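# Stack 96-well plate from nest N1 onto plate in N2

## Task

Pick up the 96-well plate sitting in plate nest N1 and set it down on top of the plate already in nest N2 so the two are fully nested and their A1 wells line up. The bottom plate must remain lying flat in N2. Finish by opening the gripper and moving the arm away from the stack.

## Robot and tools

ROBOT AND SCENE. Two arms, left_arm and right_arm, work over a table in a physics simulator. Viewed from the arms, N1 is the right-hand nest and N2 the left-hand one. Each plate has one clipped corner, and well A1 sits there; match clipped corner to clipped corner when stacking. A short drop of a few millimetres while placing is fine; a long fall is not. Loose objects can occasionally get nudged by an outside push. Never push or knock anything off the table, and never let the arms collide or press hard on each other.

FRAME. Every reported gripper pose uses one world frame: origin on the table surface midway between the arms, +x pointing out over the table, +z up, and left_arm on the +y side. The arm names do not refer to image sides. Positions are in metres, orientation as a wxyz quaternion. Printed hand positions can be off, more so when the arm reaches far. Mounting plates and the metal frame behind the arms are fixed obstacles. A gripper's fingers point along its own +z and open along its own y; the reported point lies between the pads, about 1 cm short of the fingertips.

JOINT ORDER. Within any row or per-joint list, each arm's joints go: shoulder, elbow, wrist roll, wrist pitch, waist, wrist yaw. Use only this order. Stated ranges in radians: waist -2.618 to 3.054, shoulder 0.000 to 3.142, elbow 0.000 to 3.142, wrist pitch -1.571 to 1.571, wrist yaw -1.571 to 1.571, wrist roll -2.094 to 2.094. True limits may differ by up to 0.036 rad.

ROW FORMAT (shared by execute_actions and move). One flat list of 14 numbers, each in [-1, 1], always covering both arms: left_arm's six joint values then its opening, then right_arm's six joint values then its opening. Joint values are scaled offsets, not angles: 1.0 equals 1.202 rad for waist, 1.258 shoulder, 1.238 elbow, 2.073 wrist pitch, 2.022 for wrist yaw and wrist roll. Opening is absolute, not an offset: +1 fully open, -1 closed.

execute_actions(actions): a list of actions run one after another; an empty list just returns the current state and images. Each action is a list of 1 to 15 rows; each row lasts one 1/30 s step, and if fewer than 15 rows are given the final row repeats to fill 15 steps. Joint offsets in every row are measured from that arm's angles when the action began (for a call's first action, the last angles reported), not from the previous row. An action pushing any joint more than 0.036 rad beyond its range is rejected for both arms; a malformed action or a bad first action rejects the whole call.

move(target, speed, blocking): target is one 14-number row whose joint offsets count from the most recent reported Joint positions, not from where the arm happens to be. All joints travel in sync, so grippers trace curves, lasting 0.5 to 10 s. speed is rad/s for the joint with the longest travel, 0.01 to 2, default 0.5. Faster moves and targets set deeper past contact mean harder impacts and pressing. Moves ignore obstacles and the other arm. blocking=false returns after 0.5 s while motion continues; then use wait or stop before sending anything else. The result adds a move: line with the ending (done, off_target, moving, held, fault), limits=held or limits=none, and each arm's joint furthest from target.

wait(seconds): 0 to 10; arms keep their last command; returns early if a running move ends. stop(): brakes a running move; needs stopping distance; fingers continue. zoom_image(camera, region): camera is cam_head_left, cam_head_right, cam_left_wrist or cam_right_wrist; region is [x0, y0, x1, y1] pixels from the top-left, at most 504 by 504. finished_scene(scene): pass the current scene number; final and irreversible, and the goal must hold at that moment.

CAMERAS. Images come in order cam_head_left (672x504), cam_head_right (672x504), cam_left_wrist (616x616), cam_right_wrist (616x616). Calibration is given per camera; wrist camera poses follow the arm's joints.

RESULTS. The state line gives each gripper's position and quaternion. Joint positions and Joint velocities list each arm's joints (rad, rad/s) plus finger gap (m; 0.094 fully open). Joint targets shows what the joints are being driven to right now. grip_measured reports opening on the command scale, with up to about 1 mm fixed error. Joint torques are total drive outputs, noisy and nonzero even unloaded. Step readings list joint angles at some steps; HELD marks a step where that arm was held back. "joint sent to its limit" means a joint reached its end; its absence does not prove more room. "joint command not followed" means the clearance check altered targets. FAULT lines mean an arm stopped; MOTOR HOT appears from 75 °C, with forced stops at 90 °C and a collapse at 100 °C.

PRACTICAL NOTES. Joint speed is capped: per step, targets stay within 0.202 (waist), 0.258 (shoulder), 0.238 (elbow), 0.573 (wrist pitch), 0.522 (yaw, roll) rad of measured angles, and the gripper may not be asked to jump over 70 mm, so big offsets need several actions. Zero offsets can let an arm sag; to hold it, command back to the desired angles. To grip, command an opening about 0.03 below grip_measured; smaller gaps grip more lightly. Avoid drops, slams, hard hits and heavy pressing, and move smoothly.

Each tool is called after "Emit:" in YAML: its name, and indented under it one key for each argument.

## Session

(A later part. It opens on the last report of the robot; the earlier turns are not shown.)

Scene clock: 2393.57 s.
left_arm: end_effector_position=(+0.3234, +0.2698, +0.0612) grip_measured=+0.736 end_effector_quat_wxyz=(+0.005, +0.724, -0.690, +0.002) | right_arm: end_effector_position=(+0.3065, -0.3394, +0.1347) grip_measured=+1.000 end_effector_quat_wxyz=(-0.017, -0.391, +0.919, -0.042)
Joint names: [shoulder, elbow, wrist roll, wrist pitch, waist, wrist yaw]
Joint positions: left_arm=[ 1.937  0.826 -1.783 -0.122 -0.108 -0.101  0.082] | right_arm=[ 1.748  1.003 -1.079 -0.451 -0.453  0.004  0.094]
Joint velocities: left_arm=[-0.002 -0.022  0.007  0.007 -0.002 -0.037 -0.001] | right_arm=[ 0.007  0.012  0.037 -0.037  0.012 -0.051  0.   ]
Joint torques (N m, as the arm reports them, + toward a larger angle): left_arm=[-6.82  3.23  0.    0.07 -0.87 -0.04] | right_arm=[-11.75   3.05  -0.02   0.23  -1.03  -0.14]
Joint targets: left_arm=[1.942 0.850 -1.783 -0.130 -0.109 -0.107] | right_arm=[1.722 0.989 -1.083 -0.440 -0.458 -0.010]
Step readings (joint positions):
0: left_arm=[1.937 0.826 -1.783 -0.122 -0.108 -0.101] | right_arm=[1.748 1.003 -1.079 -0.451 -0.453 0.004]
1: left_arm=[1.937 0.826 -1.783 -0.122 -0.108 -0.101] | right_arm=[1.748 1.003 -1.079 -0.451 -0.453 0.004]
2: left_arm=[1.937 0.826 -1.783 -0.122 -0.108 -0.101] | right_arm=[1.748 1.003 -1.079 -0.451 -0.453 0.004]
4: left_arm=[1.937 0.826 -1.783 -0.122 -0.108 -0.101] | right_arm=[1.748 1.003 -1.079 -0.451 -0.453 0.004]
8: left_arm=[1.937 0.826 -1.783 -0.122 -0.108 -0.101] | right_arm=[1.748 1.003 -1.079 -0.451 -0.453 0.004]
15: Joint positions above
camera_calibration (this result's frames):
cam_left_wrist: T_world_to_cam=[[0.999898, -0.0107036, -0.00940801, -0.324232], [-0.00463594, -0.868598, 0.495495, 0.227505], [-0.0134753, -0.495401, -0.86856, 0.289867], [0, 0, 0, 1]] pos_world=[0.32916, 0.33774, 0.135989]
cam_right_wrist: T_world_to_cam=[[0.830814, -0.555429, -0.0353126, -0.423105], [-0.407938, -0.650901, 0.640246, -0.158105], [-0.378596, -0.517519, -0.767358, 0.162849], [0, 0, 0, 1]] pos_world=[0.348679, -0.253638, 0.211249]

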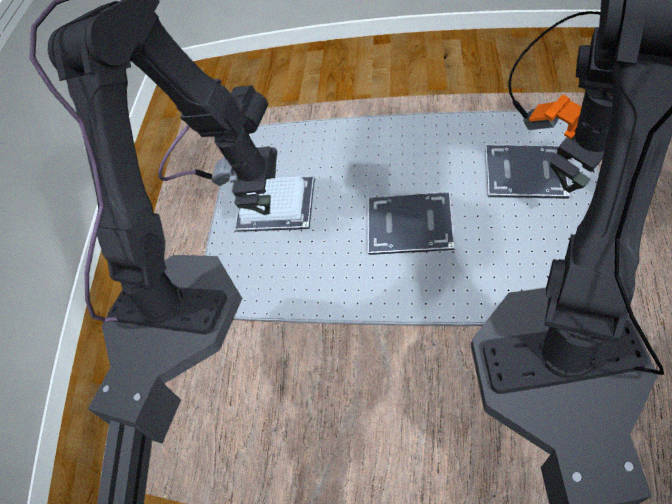

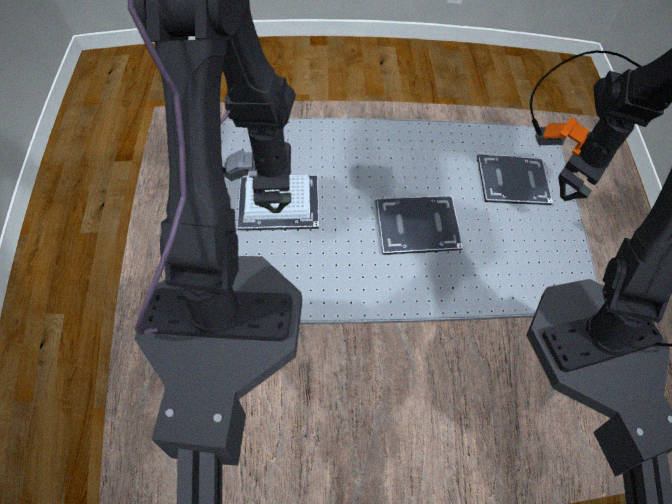

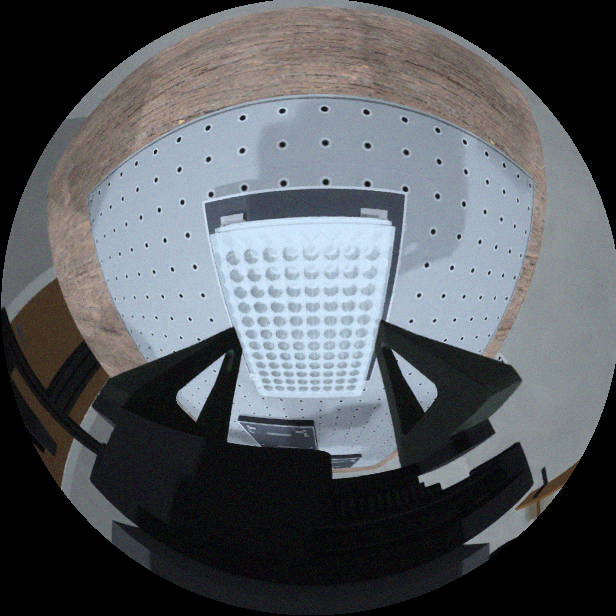

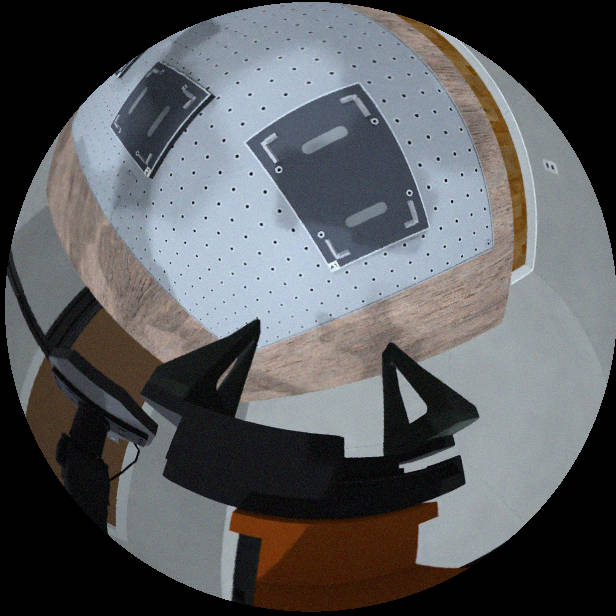

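Emit:
execute_actions:
  actions:
    - [[0.004,0.0194,0.0,-0.0037,-0.001,-0.0085,0.725,-0.0207,-0.0113,-0.002,0.0053,-0.004,-0.007,1],[0.004,0.0194,0.0,-0.0037,-0.001,-0.0085,0.725,-0.0207,-0.0113,-0.002,0.0053,-0.004,-0.007,1],[0.004,0.0194,0.0,-0.0037,-0.001,-0.0085,0.725,-0.0207,-0.0113,-0.002,0.0053,-0.004,-0.007,1],[0.004,0.0194,0.0,-0.0037,-0.001,-0.0085,0.725,-0.0207,-0.0113,-0.002,0.0053,-0.004,-0.007,1],[0.004,0.0194,0.0,-0.0037,-0.001,-0.0085,0.725,-0.0207,-0.0113,-0.002,0.0053,-0.004,-0.007,1],[0.004,0.0194,0.0,-0.0037,-0.001,-0.0035,0.725,-0.0207,-0.0113,-0.002,0.0053,-0.004,-0.007,1]]

Scene clock: 2398.00 s.
left_arm: end_effector_position=(+0.3235, +0.2703, +0.0612) grip_measured=+0.736 end_effector_quat_wxyz=(+0.004, +0.724, -0.690, +0.001) | right_arm: end_effector_position=(+0.3065, -0.3394, +0.1347) grip_measured=+1.000 end_effector_quat_wxyz=(-0.017, -0.391, +0.919, -0.042)
Joint names: [shoulder, elbow, wrist roll, wrist pitch, waist, wrist yaw]
Joint positions: left_arm=[ 1.937  0.826 -1.783 -0.122 -0.108 -0.104  0.082] | right_arm=[ 1.748  1.003 -1.079 -0.451 -0.453  0.004  0.094]
Joint velocities: left_arm=[ 0.002 -0.007  0.095  0.037  0.002  0.022 -0.001] | right_arm=[ 0.002 -0.012 -0.037 -0.022 -0.007 -0.037  0.   ]
Joint torques (N m, as the arm reports them, + toward a larger angle): left_arm=[-6.82  3.23  0.    0.07 -0.87 -0.03] | right_arm=[-11.73   3.02  -0.02   0.22  -1.03  -0.14]
Joint targets: left_arm=[1.942 0.850 -1.783 -0.130 -0.109 -0.109] | right_arm=[1.722 0.989 -1.083 -0.440 -0.458 -0.010]
Step readings (joint positions):
0: left_arm=[1.937 0.826 -1.783 -0.122 -0.108 -0.101] | right_arm=[1.748 1.003 -1.079 -0.451 -0.453 0.004]
1: left_arm=[1.937 0.826 -1.783 -0.122 -0.108 -0.102] | right_arm=[1.748 1.003 -1.079 -0.451 -0.453 0.004]
2: left_arm=[1.937 0.826 -1.783 -0.122 -0.108 -0.103] | right_arm=[1.748 1.003 -1.079 -0.451 -0.453 0.004]
4: left_arm=[1.937 0.826 -1.783 -0.122 -0.108 -0.103] | right_arm=[1.748 1.003 -1.079 -0.451 -0.453 0.004]
8: left_arm=[1.937 0.826 -1.783 -0.122 -0.108 -0.104] | right_arm=[1.748 1.003 -1.079 -0.451 -0.453 0.004]
15: Joint positions above
camera_calibration (this result's frames):
cam_left_wrist: T_world_to_cam=[[0.999902, -0.0106868, -0.0089999, -0.324336], [-0.00485819, -0.869901, 0.493203, 0.228479], [-0.0130998, -0.493111, -0.869868, 0.289436], [0, 0, 0, 1]] pos_world=[0.329206, 0.338012, 0.136166]
cam_right_wrist: T_world_to_cam=[[0.830814, -0.555429, -0.0353126, -0.423105], [-0.407938, -0.650901, 0.640246, -0.158105], [-0.378596, -0.517519, -0.767358, 0.162849], [0, 0, 0, 1]] pos_world=[0.348679, -0.253638, 0.211249]

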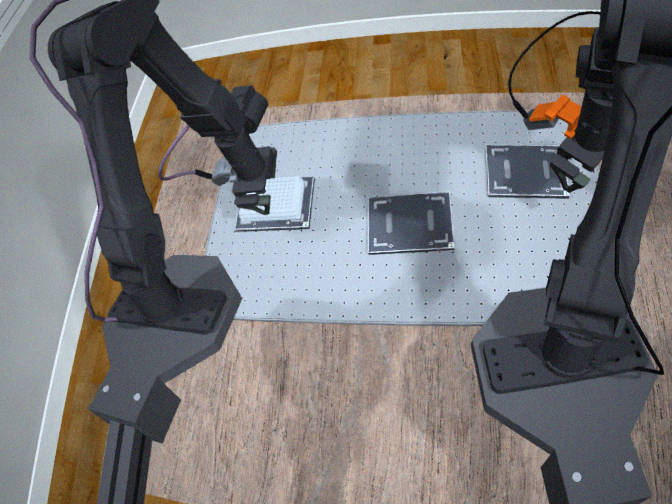

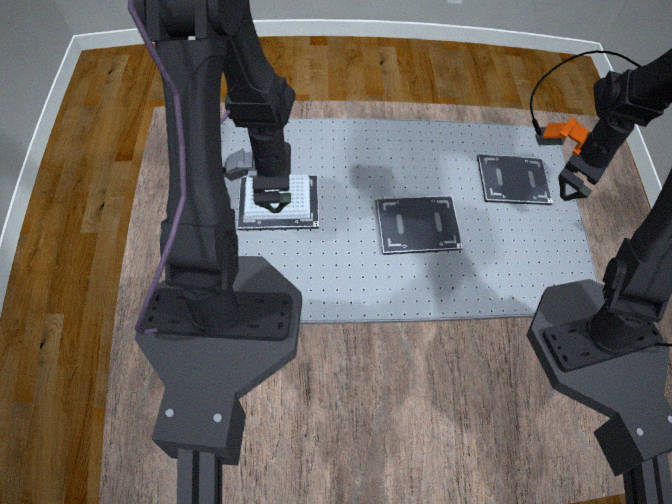

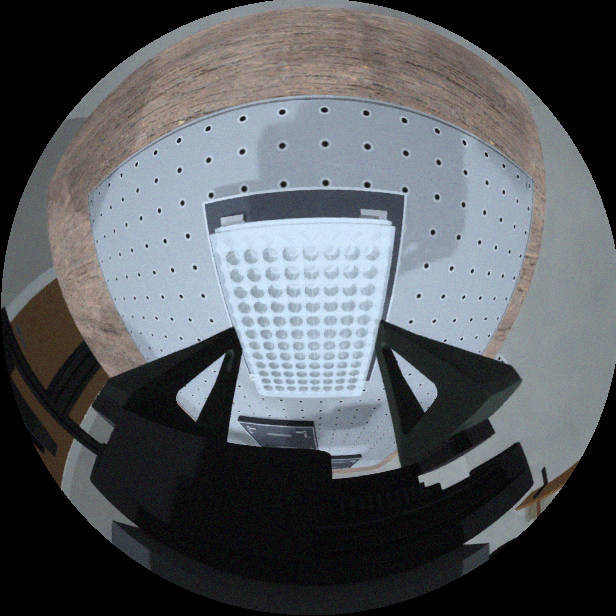

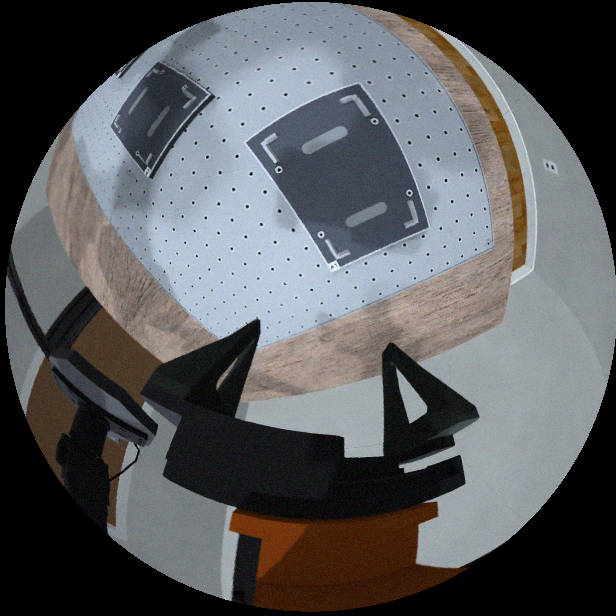

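Emit:
zoom_image:
  camera: "cam_left_wrist"
  region: [200, 210, 240, 240]

Emit:
zoom_image:
  camera: "cam_left_wrist"
  region: [360, 200, 400, 230]

Region (200, 210, 240, 240) of cam_left_wrist's 616x616 image, scaled by 12.600, with more detail than that image has; it fills the top 378 rows of this view, and the rest is white.

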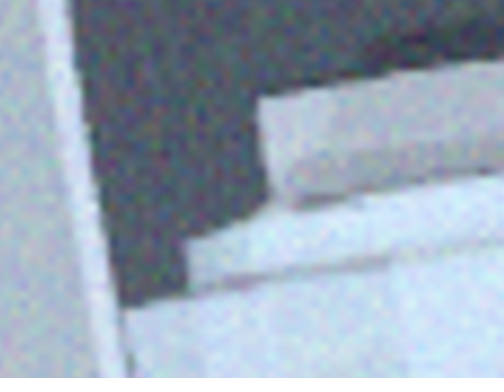

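Region (360, 200, 400, 230) of cam_left_wrist's 616x616 image, scaled by 12.600, with more detail than that image has; it fills the top 378 rows of this view, and the rest is white.

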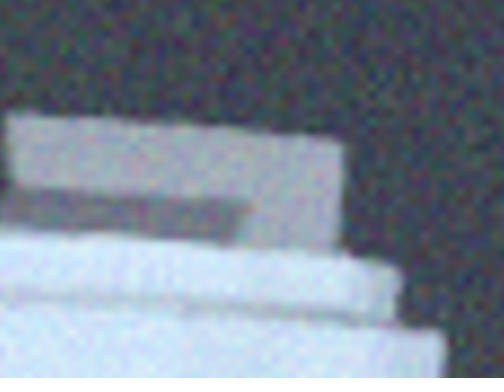

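Emit:
execute_actions:
  actions:
    - [[0.0175,0.0194,0.0,0.001,-0.001,-0.0025,0.725,-0.0207,-0.0113,-0.002,0.0053,-0.004,-0.007,1]]

Scene clock: 2408.17 s.
left_arm: end_effector_position=(+0.3231, +0.2702, +0.0606) grip_measured=+0.736 end_effector_quat_wxyz=(+0.004, +0.724, -0.690, +0.000) | right_arm: end_effector_position=(+0.3065, -0.3394, +0.1347) grip_measured=+1.000 end_effector_quat_wxyz=(-0.017, -0.391, +0.919, -0.042)
Joint names: [shoulder, elbow, wrist roll, wrist pitch, waist, wrist yaw]
Joint positions: left_arm=[ 1.939  0.826 -1.783 -0.121 -0.108 -0.104  0.082] | right_arm=[ 1.748  1.003 -1.079 -0.451 -0.453  0.004  0.094]
Joint velocities: left_arm=[ 0.017 -0.012  0.007 -0.095 -0.002  0.051  0.   ] | right_arm=[-0.012  0.002  0.007 -0.007  0.022  0.007  0.   ]
Joint torques (N m, as the arm reports them, + toward a larger angle): left_arm=[-5.81  3.23  0.    0.15 -0.86 -0.03] | right_arm=[-11.75   3.07  -0.03   0.22  -1.01  -0.15]
Joint targets: left_arm=[1.959 0.850 -1.783 -0.120 -0.109 -0.109] | right_arm=[1.722 0.989 -1.083 -0.440 -0.458 -0.010]
Step readings (joint positions):
0: left_arm=[1.937 0.826 -1.783 -0.122 -0.108 -0.104] | right_arm=[1.748 1.003 -1.079 -0.451 -0.453 0.004]
1: left_arm=[1.938 0.826 -1.783 -0.122 -0.108 -0.104] | right_arm=[1.748 1.003 -1.079 -0.451 -0.453 0.004]
2: left_arm=[1.939 0.826 -1.783 -0.121 -0.108 -0.104] | right_arm=[1.748 1.003 -1.079 -0.451 -0.453 0.004]
4: left_arm=[1.939 0.826 -1.783 -0.121 -0.108 -0.104] | right_arm=[1.748 1.003 -1.079 -0.451 -0.453 0.004]
8: left_arm=[1.939 0.826 -1.783 -0.121 -0.108 -0.104] | right_arm=[1.748 1.003 -1.079 -0.451 -0.453 0.004]
15: Joint positions above
camera_calibration (this result's frames):
cam_left_wrist: T_world_to_cam=[[0.99989, -0.010812, -0.0101239, -0.323864], [-0.00441527, -0.869991, 0.493047, 0.228654], [-0.0141386, -0.492948, -0.869944, 0.289211], [0, 0, 0, 1]] pos_world=[0.328927, 0.337992, 0.135582]
cam_right_wrist: T_world_to_cam=[[0.830814, -0.555429, -0.0353126, -0.423105], [-0.407938, -0.650901, 0.640246, -0.158105], [-0.378596, -0.517519, -0.767358, 0.162849], [0, 0, 0, 1]] pos_world=[0.348679, -0.253638, 0.211249]

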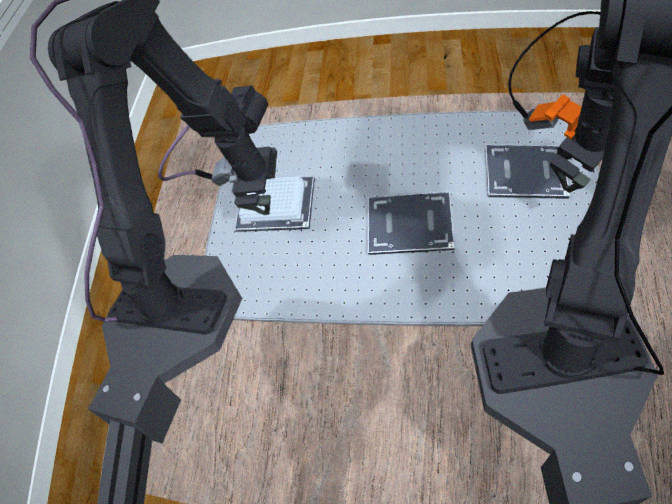

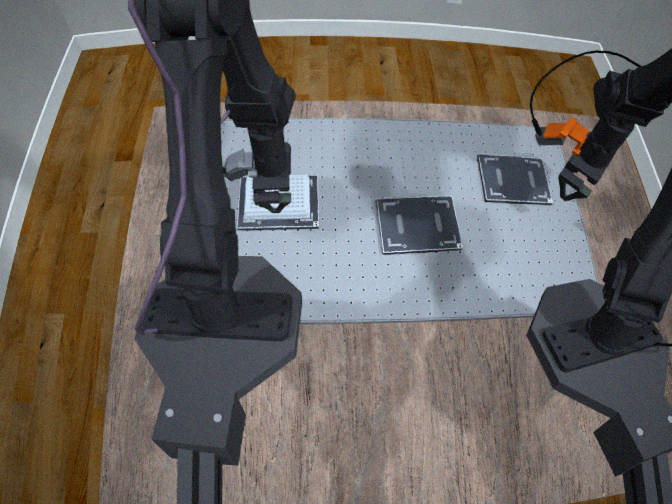

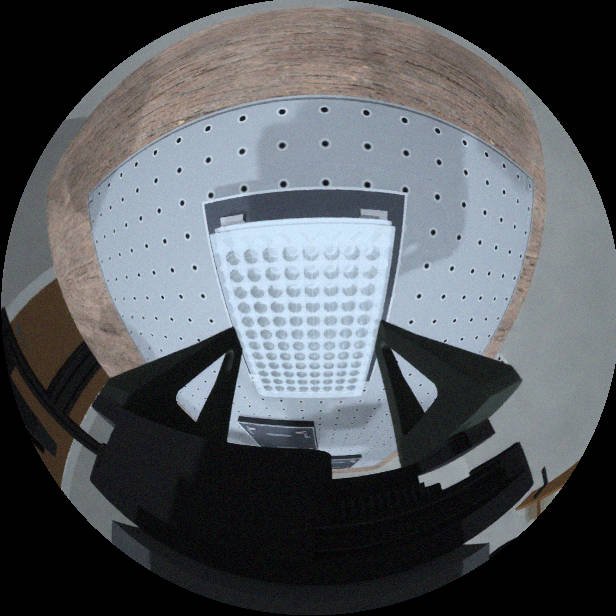

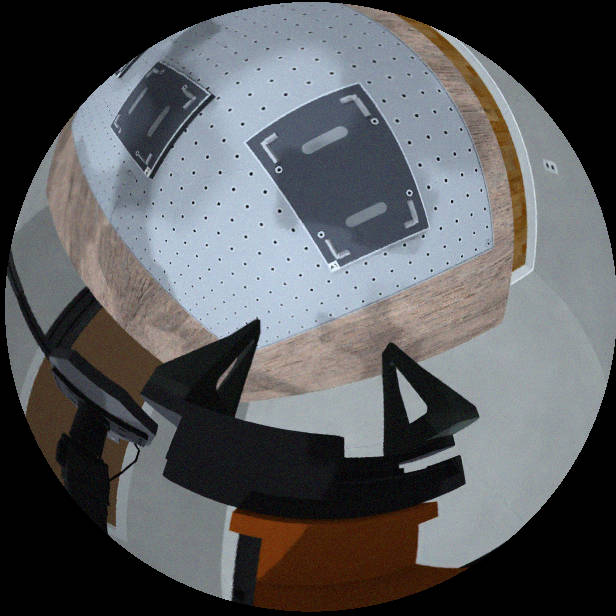

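Emit:
zoom_image:
  camera: "cam_left_wrist"
  region: [200, 210, 240, 240]

Emit:
zoom_image:
  camera: "cam_left_wrist"
  region: [360, 200, 400, 230]

Region (200, 210, 240, 240) of cam_left_wrist's 616x616 image, scaled by 12.600, with more detail than that image has; it fills the top 378 rows of this view, and the rest is white.

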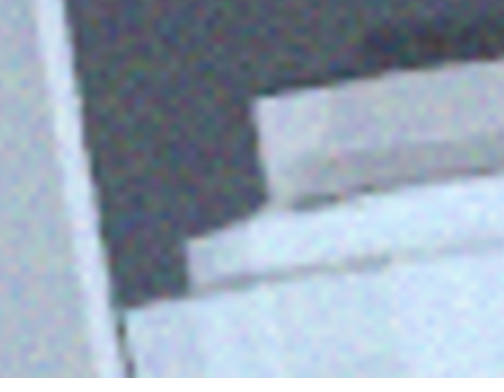

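Region (360, 200, 400, 230) of cam_left_wrist's 616x616 image, scaled by 12.600, with more detail than that image has; it fills the top 378 rows of this view, and the rest is white.

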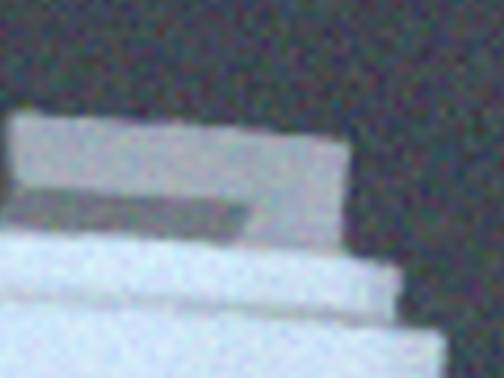

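Emit:
zoom_image:
  camera: "cam_left_wrist"
  region: [240, 365, 290, 410]

Emit:
zoom_image:
  camera: "cam_left_wrist"
  region: [340, 360, 390, 405]

Region (240, 365, 290, 410) of cam_left_wrist's 616x616 image, scaled by 10.080, with more detail than that image has; it fills the top 454 rows of this view, and the rest is white.

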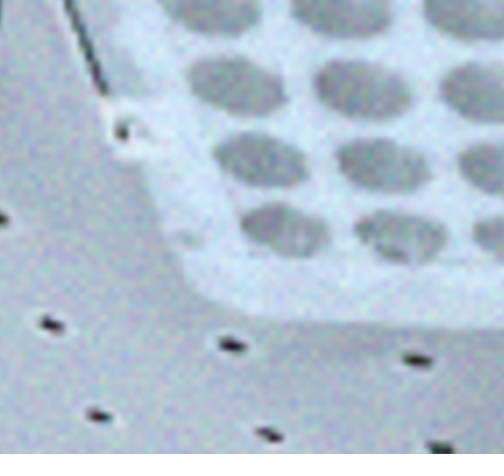

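Region (340, 360, 390, 405) of cam_left_wrist's 616x616 image, scaled by 10.080, with more detail than that image has; it fills the top 454 rows of this view, and the rest is white.

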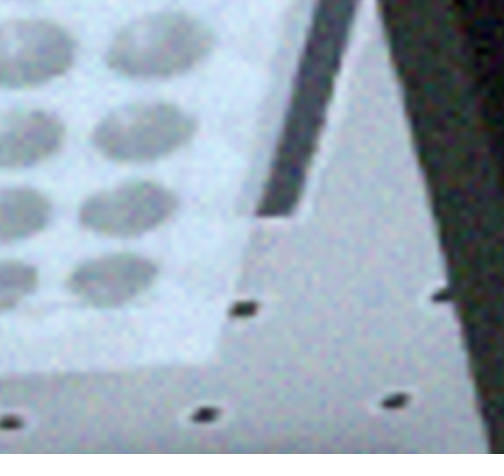

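Emit:
execute_actions:
  actions:
    - [[0.005,0.0194,0.0,-0.0037,-0.001,-0.0025,0.725,-0.0207,-0.0113,-0.002,0.0053,-0.004,-0.007,1]]
    - [[0.005,0.0194,0.0,-0.0037,-0.001,-0.0025,0.81,-0.0207,-0.0113,-0.002,0.0053,-0.004,-0.007,1]]

Emit:
zoom_image:
  camera: "cam_left_wrist"
  region: [200, 210, 240, 240]

Emit:
zoom_image:
  camera: "cam_left_wrist"
  region: [360, 200, 400, 230]

Scene clock: 2434.23 s.
left_arm: end_effector_position=(+0.3228, +0.2703, +0.0606) grip_measured=+0.807 end_effector_quat_wxyz=(+0.004, +0.724, -0.690, -0.000) | right_arm: end_effector_position=(+0.3065, -0.3393, +0.1347) grip_measured=+1.000 end_effector_quat_wxyz=(-0.017, -0.391, +0.919, -0.042)
Joint names: [shoulder, elbow, wrist roll, wrist pitch, waist, wrist yaw]
Joint positions: left_arm=[ 1.939  0.826 -1.783 -0.122 -0.108 -0.104  0.085] | right_arm=[ 1.748  1.003 -1.079 -0.451 -0.453  0.003  0.094]
Joint velocities: left_arm=[ 0.022  0.022 -0.022 -0.022 -0.007  0.066 -0.001] | right_arm=[-0.007 -0.002 -0.007 -0.037  0.002  0.022  0.   ]
Joint torques (N m, as the arm reports them, + toward a larger angle): left_arm=[-6.73  3.22  0.    0.08 -0.87 -0.04] | right_arm=[-11.75   3.02  -0.02   0.21  -1.01  -0.14]
Joint targets: left_arm=[1.945 0.850 -1.783 -0.128 -0.109 -0.109] | right_arm=[1.722 0.989 -1.083 -0.440 -0.458 -0.011]
Step readings (joint positions; steps 1 to 15: 1st action; 16 to 30: 2nd action):
0: left_arm=[1.939 0.826 -1.783 -0.121 -0.108 -0.104] | right_arm=[1.748 1.003 -1.079 -0.451 -0.453 0.004]
1: left_arm=[1.939 0.826 -1.783 -0.121 -0.108 -0.104] | right_arm=[1.748 1.003 -1.079 -0.451 -0.453 0.004]
2: left_arm=[1.939 0.826 -1.783 -0.121 -0.108 -0.104] | right_arm=[1.748 1.003 -1.079 -0.451 -0.453 0.003]
4: left_arm=[1.939 0.826 -1.783 -0.121 -0.108 -0.104] | right_arm=[1.748 1.003 -1.079 -0.451 -0.453 0.003]
8: left_arm=[1.939 0.826 -1.783 -0.121 -0.108 -0.104] | right_arm=[1.748 1.003 -1.079 -0.451 -0.453 0.003]
15: left_arm=[1.939 0.826 -1.783 -0.121 -0.108 -0.104] | right_arm=[1.748 1.003 -1.079 -0.451 -0.453 0.003]
16: left_arm=[1.939 0.826 -1.783 -0.121 -0.108 -0.104] | right_arm=[1.748 1.003 -1.079 -0.451 -0.453 0.003]
17: left_arm=[1.939 0.826 -1.783 -0.121 -0.108 -0.104] | right_arm=[1.748 1.003 -1.079 -0.451 -0.453 0.003]
19: left_arm=[1.939 0.826 -1.783 -0.122 -0.108 -0.104] | right_arm=[1.748 1.003 -1.079 -0.451 -0.453 0.003]
23: left_arm=[1.939 0.826 -1.783 -0.122 -0.108 -0.104] | right_arm=[1.748 1.003 -1.079 -0.451 -0.453 0.003]
30: Joint positions above
camera_calibration (this result's frames):
cam_left_wrist: T_world_to_cam=[[0.999877, -0.010937, -0.0112479, -0.323478], [-0.00397254, -0.870082, 0.49289, 0.228584], [-0.0151774, -0.492785, -0.870019, 0.289527], [0, 0, 0, 1]] pos_world=[0.328741, 0.338024, 0.135589]
cam_right_wrist: T_world_to_cam=[[0.830823, -0.555408, -0.0354314, -0.423064], [-0.407998, -0.65114, 0.639965, -0.158077], [-0.378512, -0.517241, -0.767587, 0.162985], [0, 0, 0, 1]] pos_world=[0.348688, -0.253601, 0.211279]

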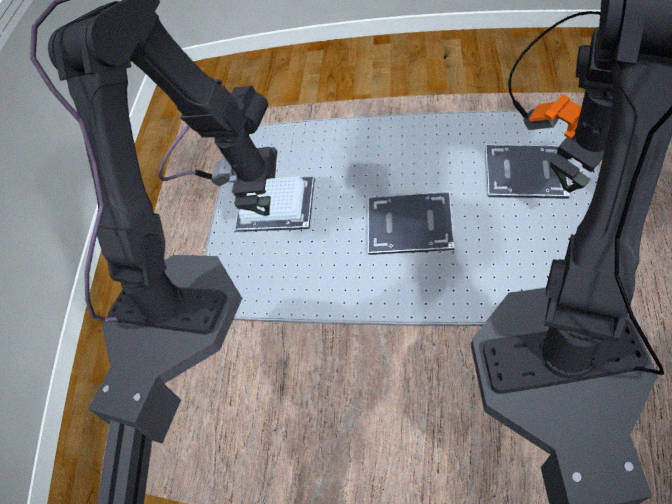

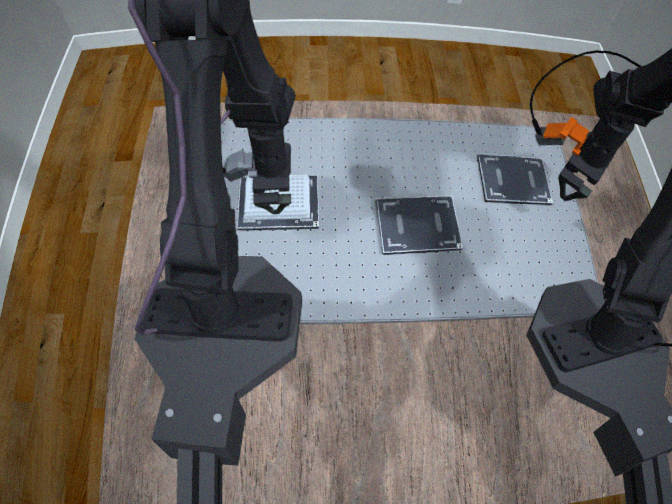

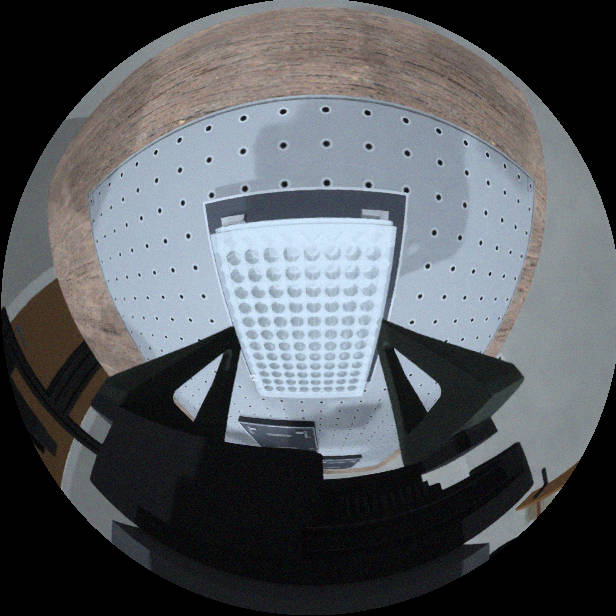

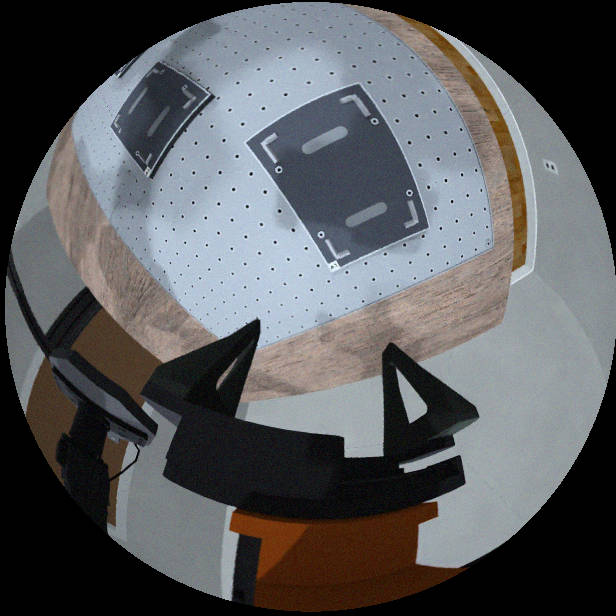

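Region (200, 210, 240, 240) of cam_left_wrist's 616x616 image, scaled by 12.600, with more detail than that image has; it fills the top 378 rows of this view, and the rest is white.

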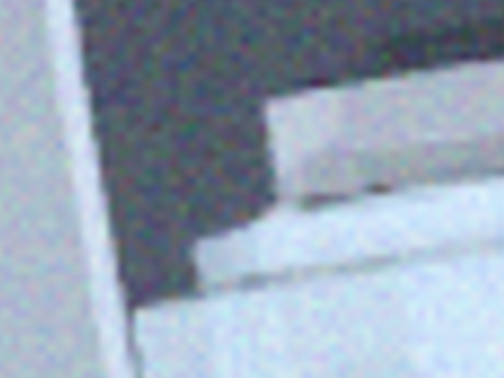

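Region (360, 200, 400, 230) of cam_left_wrist's 616x616 image, scaled by 12.600, with more detail than that image has; it fills the top 378 rows of this view, and the rest is white.

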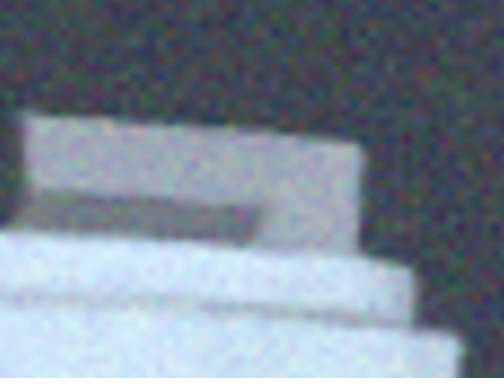

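Emit:
execute_actions:
  actions:
    - [[0.005,0.0194,0.0,-0.0037,-0.001,-0.0025,0.76,-0.0207,-0.0113,-0.002,0.0053,-0.004,-0.007,1]]
    - [[0.005,0.0194,0.0,-0.0037,-0.001,-0.0025,0.725,-0.0207,-0.0113,-0.002,0.0053,-0.004,-0.007,1]]
    - [[-0.0207,0.0194,0.0,-0.0037,-0.001,-0.0025,0.725,-0.0207,-0.0113,-0.002,0.0053,-0.004,-0.007,1],[-0.0207,0.0194,0.0,-0.0037,-0.001,-0.0025,0.725,-0.0207,-0.0113,-0.002,0.0053,-0.004,-0.007,1],[-0.0207,0.0194,0.0,-0.0037,-0.001,-0.0025,0.725,-0.0207,-0.0113,-0.002,0.0053,-0.004,-0.007,1],[0.003,0.0194,0.0,-0.0037,-0.001,-0.0025,0.725,-0.0207,-0.0113,-0.002,0.0053,-0.004,-0.007,1]]

Scene clock: 2485.80 s.
left_arm: end_effector_position=(+0.3228, +0.2703, +0.0606) grip_measured=+0.736 end_effector_quat_wxyz=(+0.004, +0.724, -0.690, -0.000) | right_arm: end_effector_position=(+0.3065, -0.3393, +0.1347) grip_measured=+1.000 end_effector_quat_wxyz=(-0.017, -0.391, +0.919, -0.042)
Joint names: [shoulder, elbow, wrist roll, wrist pitch, waist, wrist yaw]
Joint positions: left_arm=[ 1.939  0.826 -1.783 -0.122 -0.108 -0.104  0.082] | right_arm=[ 1.748  1.003 -1.079 -0.451 -0.453  0.003  0.094]
Joint velocities: left_arm=[-0.002 -0.002 -0.007  0.022 -0.002 -0.022 -0.   ] | right_arm=[-0.007 -0.012  0.037  0.022 -0.012  0.022  0.   ]
Joint torques (N m, as the arm reports them, + toward a larger angle): left_arm=[-6.92  3.22  0.    0.06 -0.88 -0.03] | right_arm=[-11.74   3.05  -0.02   0.21  -1.02  -0.15]
Joint targets: left_arm=[1.943 0.850 -1.783 -0.130 -0.109 -0.109] | right_arm=[1.722 0.989 -1.083 -0.440 -0.458 -0.011]
Step readings (joint positions; steps 1 to 15: 1st action; 16 to 30: 2nd action; 31 to 45: 3rd action):
0: left_arm=[1.939 0.826 -1.783 -0.122 -0.108 -0.104] | right_arm=[1.748 1.003 -1.079 -0.451 -0.453 0.003]
1: left_arm=[1.939 0.826 -1.783 -0.122 -0.108 -0.104] | right_arm=[1.748 1.003 -1.079 -0.451 -0.453 0.003]
2: left_arm=[1.939 0.826 -1.783 -0.122 -0.108 -0.104] | right_arm=[1.748 1.003 -1.079 -0.451 -0.453 0.003]
4: left_arm=[1.939 0.826 -1.783 -0.122 -0.108 -0.104] | right_arm=[1.748 1.003 -1.079 -0.451 -0.453 0.003]
8: left_arm=[1.939 0.826 -1.783 -0.122 -0.108 -0.104] | right_arm=[1.748 1.003 -1.079 -0.451 -0.453 0.003]
15: left_arm=[1.939 0.826 -1.783 -0.122 -0.108 -0.104] | right_arm=[1.748 1.003 -1.079 -0.451 -0.453 0.003]
16: left_arm=[1.939 0.826 -1.783 -0.122 -0.108 -0.104] | right_arm=[1.748 1.003 -1.079 -0.451 -0.453 0.003]
17: left_arm=[1.939 0.826 -1.783 -0.122 -0.108 -0.104] | right_arm=[1.748 1.003 -1.079 -0.451 -0.453 0.003]
19: left_arm=[1.939 0.826 -1.783 -0.122 -0.108 -0.104] | right_arm=[1.748 1.003 -1.079 -0.451 -0.453 0.003]
23: left_arm=[1.939 0.826 -1.783 -0.122 -0.108 -0.104] | right_arm=[1.748 1.003 -1.079 -0.451 -0.453 0.003]
30: left_arm=[1.939 0.826 -1.783 -0.122 -0.108 -0.104] | right_arm=[1.748 1.003 -1.079 -0.451 -0.453 0.003]
31: left_arm=[1.939 0.826 -1.783 -0.122 -0.108 -0.104] | right_arm=[1.748 1.003 -1.079 -0.451 -0.453 0.003]
32: left_arm=[1.939 0.826 -1.783 -0.122 -0.108 -0.104] | right_arm=[1.748 1.003 -1.079 -0.451 -0.453 0.003]
34: left_arm=[1.939 0.826 -1.783 -0.122 -0.108 -0.104] | right_arm=[1.748 1.003 -1.079 -0.451 -0.453 0.003]
38: left_arm=[1.939 0.826 -1.783 -0.122 -0.108 -0.104] | right_arm=[1.748 1.003 -1.079 -0.451 -0.453 0.003]
45: Joint positions above
camera_calibration (this result's frames):
cam_left_wrist: T_world_to_cam=[[0.999877, -0.010937, -0.0112479, -0.323478], [-0.00397254, -0.870082, 0.49289, 0.228584], [-0.0151774, -0.492785, -0.870019, 0.289527], [0, 0, 0, 1]] pos_world=[0.328741, 0.338024, 0.135589]
cam_right_wrist: T_world_to_cam=[[0.830823, -0.555408, -0.0354314, -0.423064], [-0.407998, -0.65114, 0.639965, -0.158077], [-0.378512, -0.517241, -0.767587, 0.162985], [0, 0, 0, 1]] pos_world=[0.348688, -0.253601, 0.211279]

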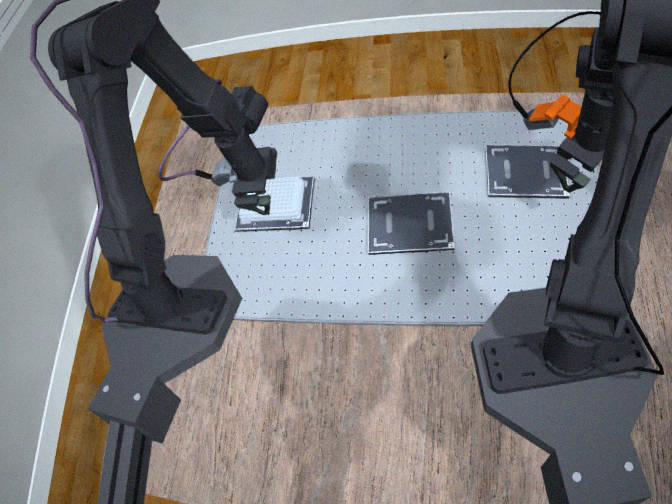

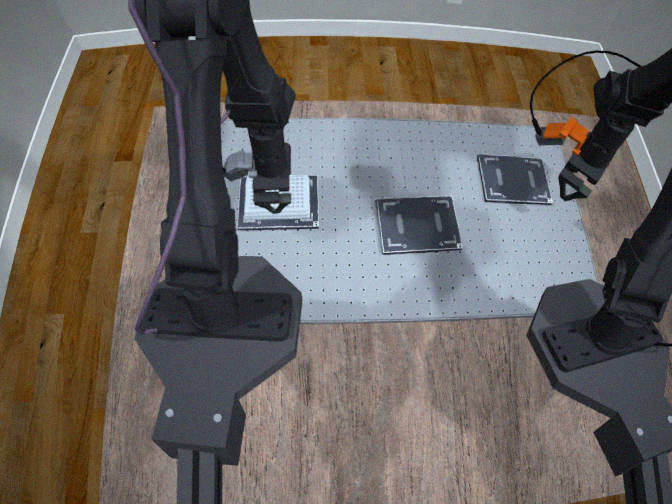

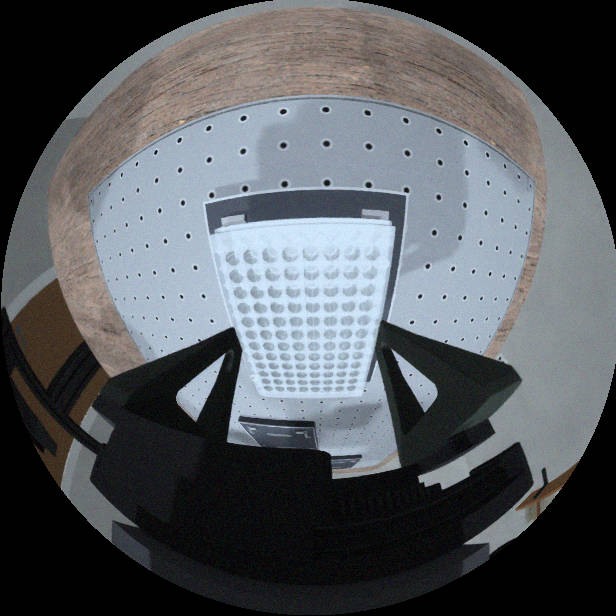

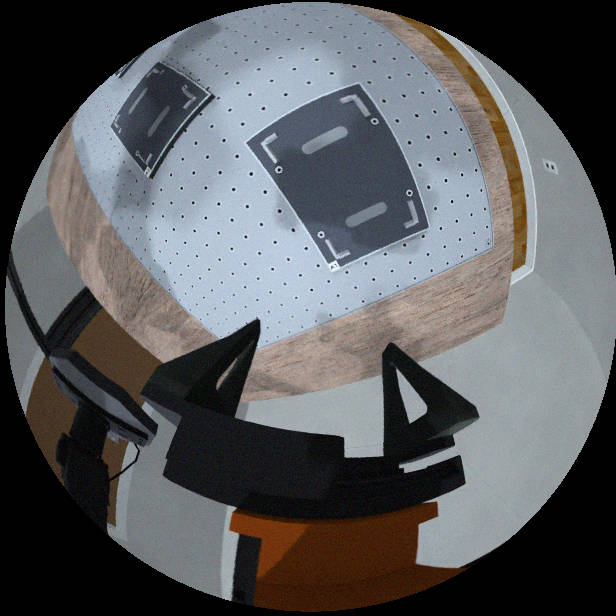

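Emit:
execute_actions:
  actions:
    - [[0.003,0.0194,0.0,-0.0037,-0.018,-0.0025,0.725,-0.0207,-0.0113,-0.002,0.0053,-0.004,-0.007,1],[0.003,0.0194,0.0,-0.0037,-0.001,-0.0025,0.725,-0.0207,-0.0113,-0.002,0.0053,-0.004,-0.007,1]]

Scene clock: 2488.83 s.
left_arm: end_effector_position=(+0.3228, +0.2698, +0.0606) grip_measured=+0.736 end_effector_quat_wxyz=(+0.005, +0.723, -0.690, +0.000) | right_arm: end_effector_position=(+0.3065, -0.3393, +0.1347) grip_measured=+1.000 end_effector_quat_wxyz=(-0.017, -0.391, +0.919, -0.042)
Joint names: [shoulder, elbow, wrist roll, wrist pitch, waist, wrist yaw]
Joint positions: left_arm=[ 1.939  0.826 -1.783 -0.122 -0.109 -0.104  0.082] | right_arm=[ 1.748  1.003 -1.079 -0.451 -0.453  0.003  0.094]
Joint velocities: left_arm=[ 0.007 -0.017 -0.051 -0.022 -0.007  0.022 -0.   ] | right_arm=[ 0.002 -0.002 -0.007  0.081 -0.007  0.007  0.   ]
Joint torques (N m, as the arm reports them, + toward a larger angle): left_arm=[-6.91  3.23  0.    0.06 -0.87 -0.03] | right_arm=[-11.74   3.06  -0.03   0.22  -1.01  -0.14]
Joint targets: left_arm=[1.943 0.850 -1.783 -0.130 -0.109 -0.109] | right_arm=[1.722 0.989 -1.083 -0.440 -0.458 -0.011]
Step readings (joint positions):
0: left_arm=[1.939 0.826 -1.783 -0.122 -0.108 -0.104] | right_arm=[1.748 1.003 -1.079 -0.451 -0.453 0.003]
1: left_arm=[1.939 0.826 -1.783 -0.122 -0.109 -0.104] | right_arm=[1.748 1.003 -1.079 -0.451 -0.453 0.003]
2: left_arm=[1.939 0.826 -1.783 -0.122 -0.109 -0.104] | right_arm=[1.748 1.003 -1.079 -0.451 -0.453 0.003]
4: left_arm=[1.939 0.826 -1.783 -0.122 -0.109 -0.104] | right_arm=[1.748 1.003 -1.079 -0.451 -0.453 0.003]
8: left_arm=[1.939 0.826 -1.783 -0.122 -0.109 -0.104] | right_arm=[1.748 1.003 -1.079 -0.451 -0.453 0.003]
15: Joint positions above
camera_calibration (this result's frames):
cam_left_wrist: T_world_to_cam=[[0.999865, -0.0120154, -0.0112461, -0.323131], [-0.00489974, -0.869696, 0.493563, 0.228307], [-0.0157111, -0.493441, -0.869637, 0.289653], [0, 0, 0, 1]] pos_world=[0.328756, 0.337602, 0.135575]
cam_right_wrist: T_world_to_cam=[[0.830823, -0.555408, -0.0354314, -0.423064], [-0.407998, -0.65114, 0.639965, -0.158077], [-0.378512, -0.517241, -0.767587, 0.162985], [0, 0, 0, 1]] pos_world=[0.348688, -0.253601, 0.211279]

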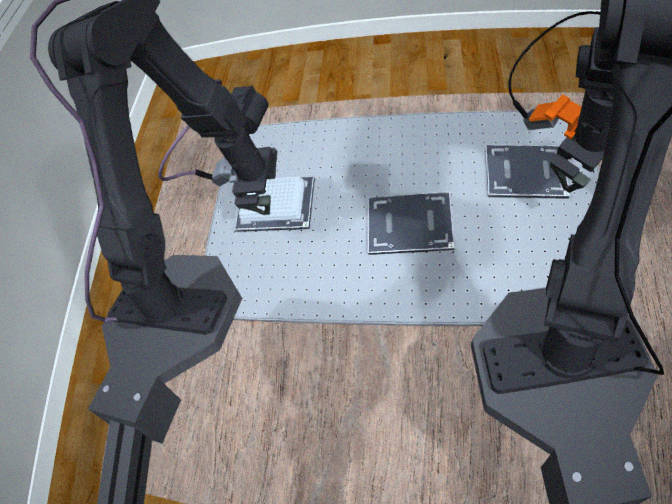

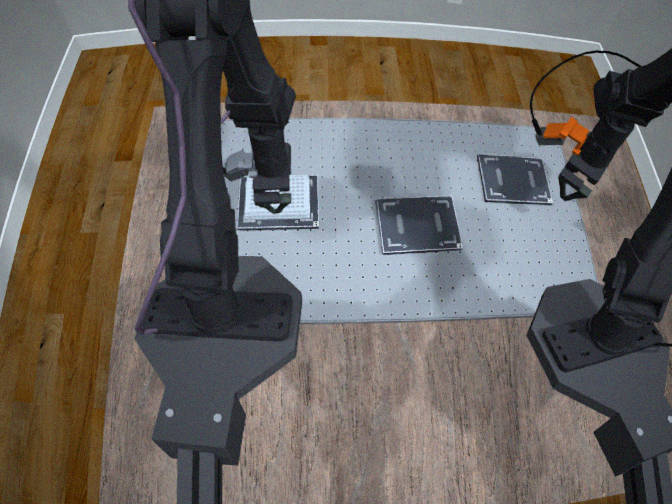

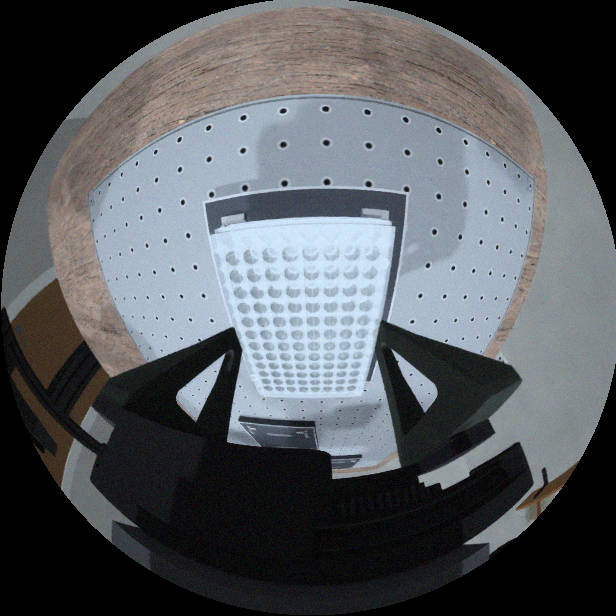

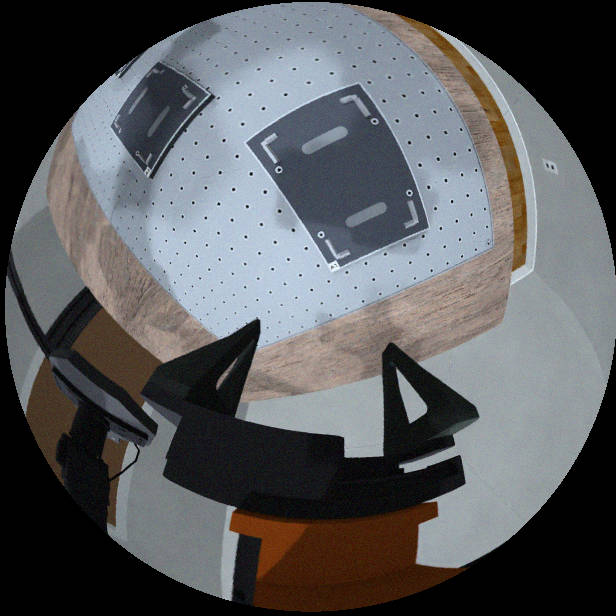

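EE y is now 0.2698. Check the corners.

Emit:
zoom_image:
  camera: "cam_left_wrist"
  region: [200, 210, 240, 240]

Emit:
zoom_image:
  camera: "cam_left_wrist"
  region: [360, 200, 400, 230]

Region (200, 210, 240, 240) of cam_left_wrist's 616x616 image, scaled by 12.600, with more detail than that image has; it fills the top 378 rows of this view, and the rest is white.

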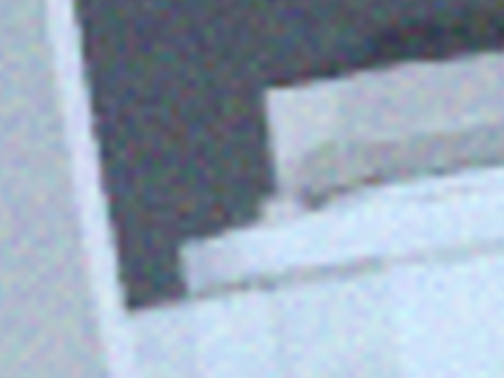

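Region (360, 200, 400, 230) of cam_left_wrist's 616x616 image, scaled by 12.600, with more detail than that image has; it fills the top 378 rows of this view, and the rest is white.

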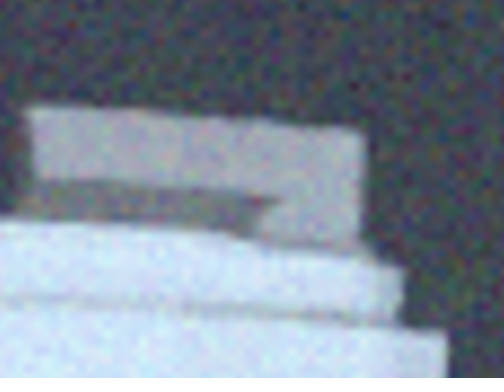

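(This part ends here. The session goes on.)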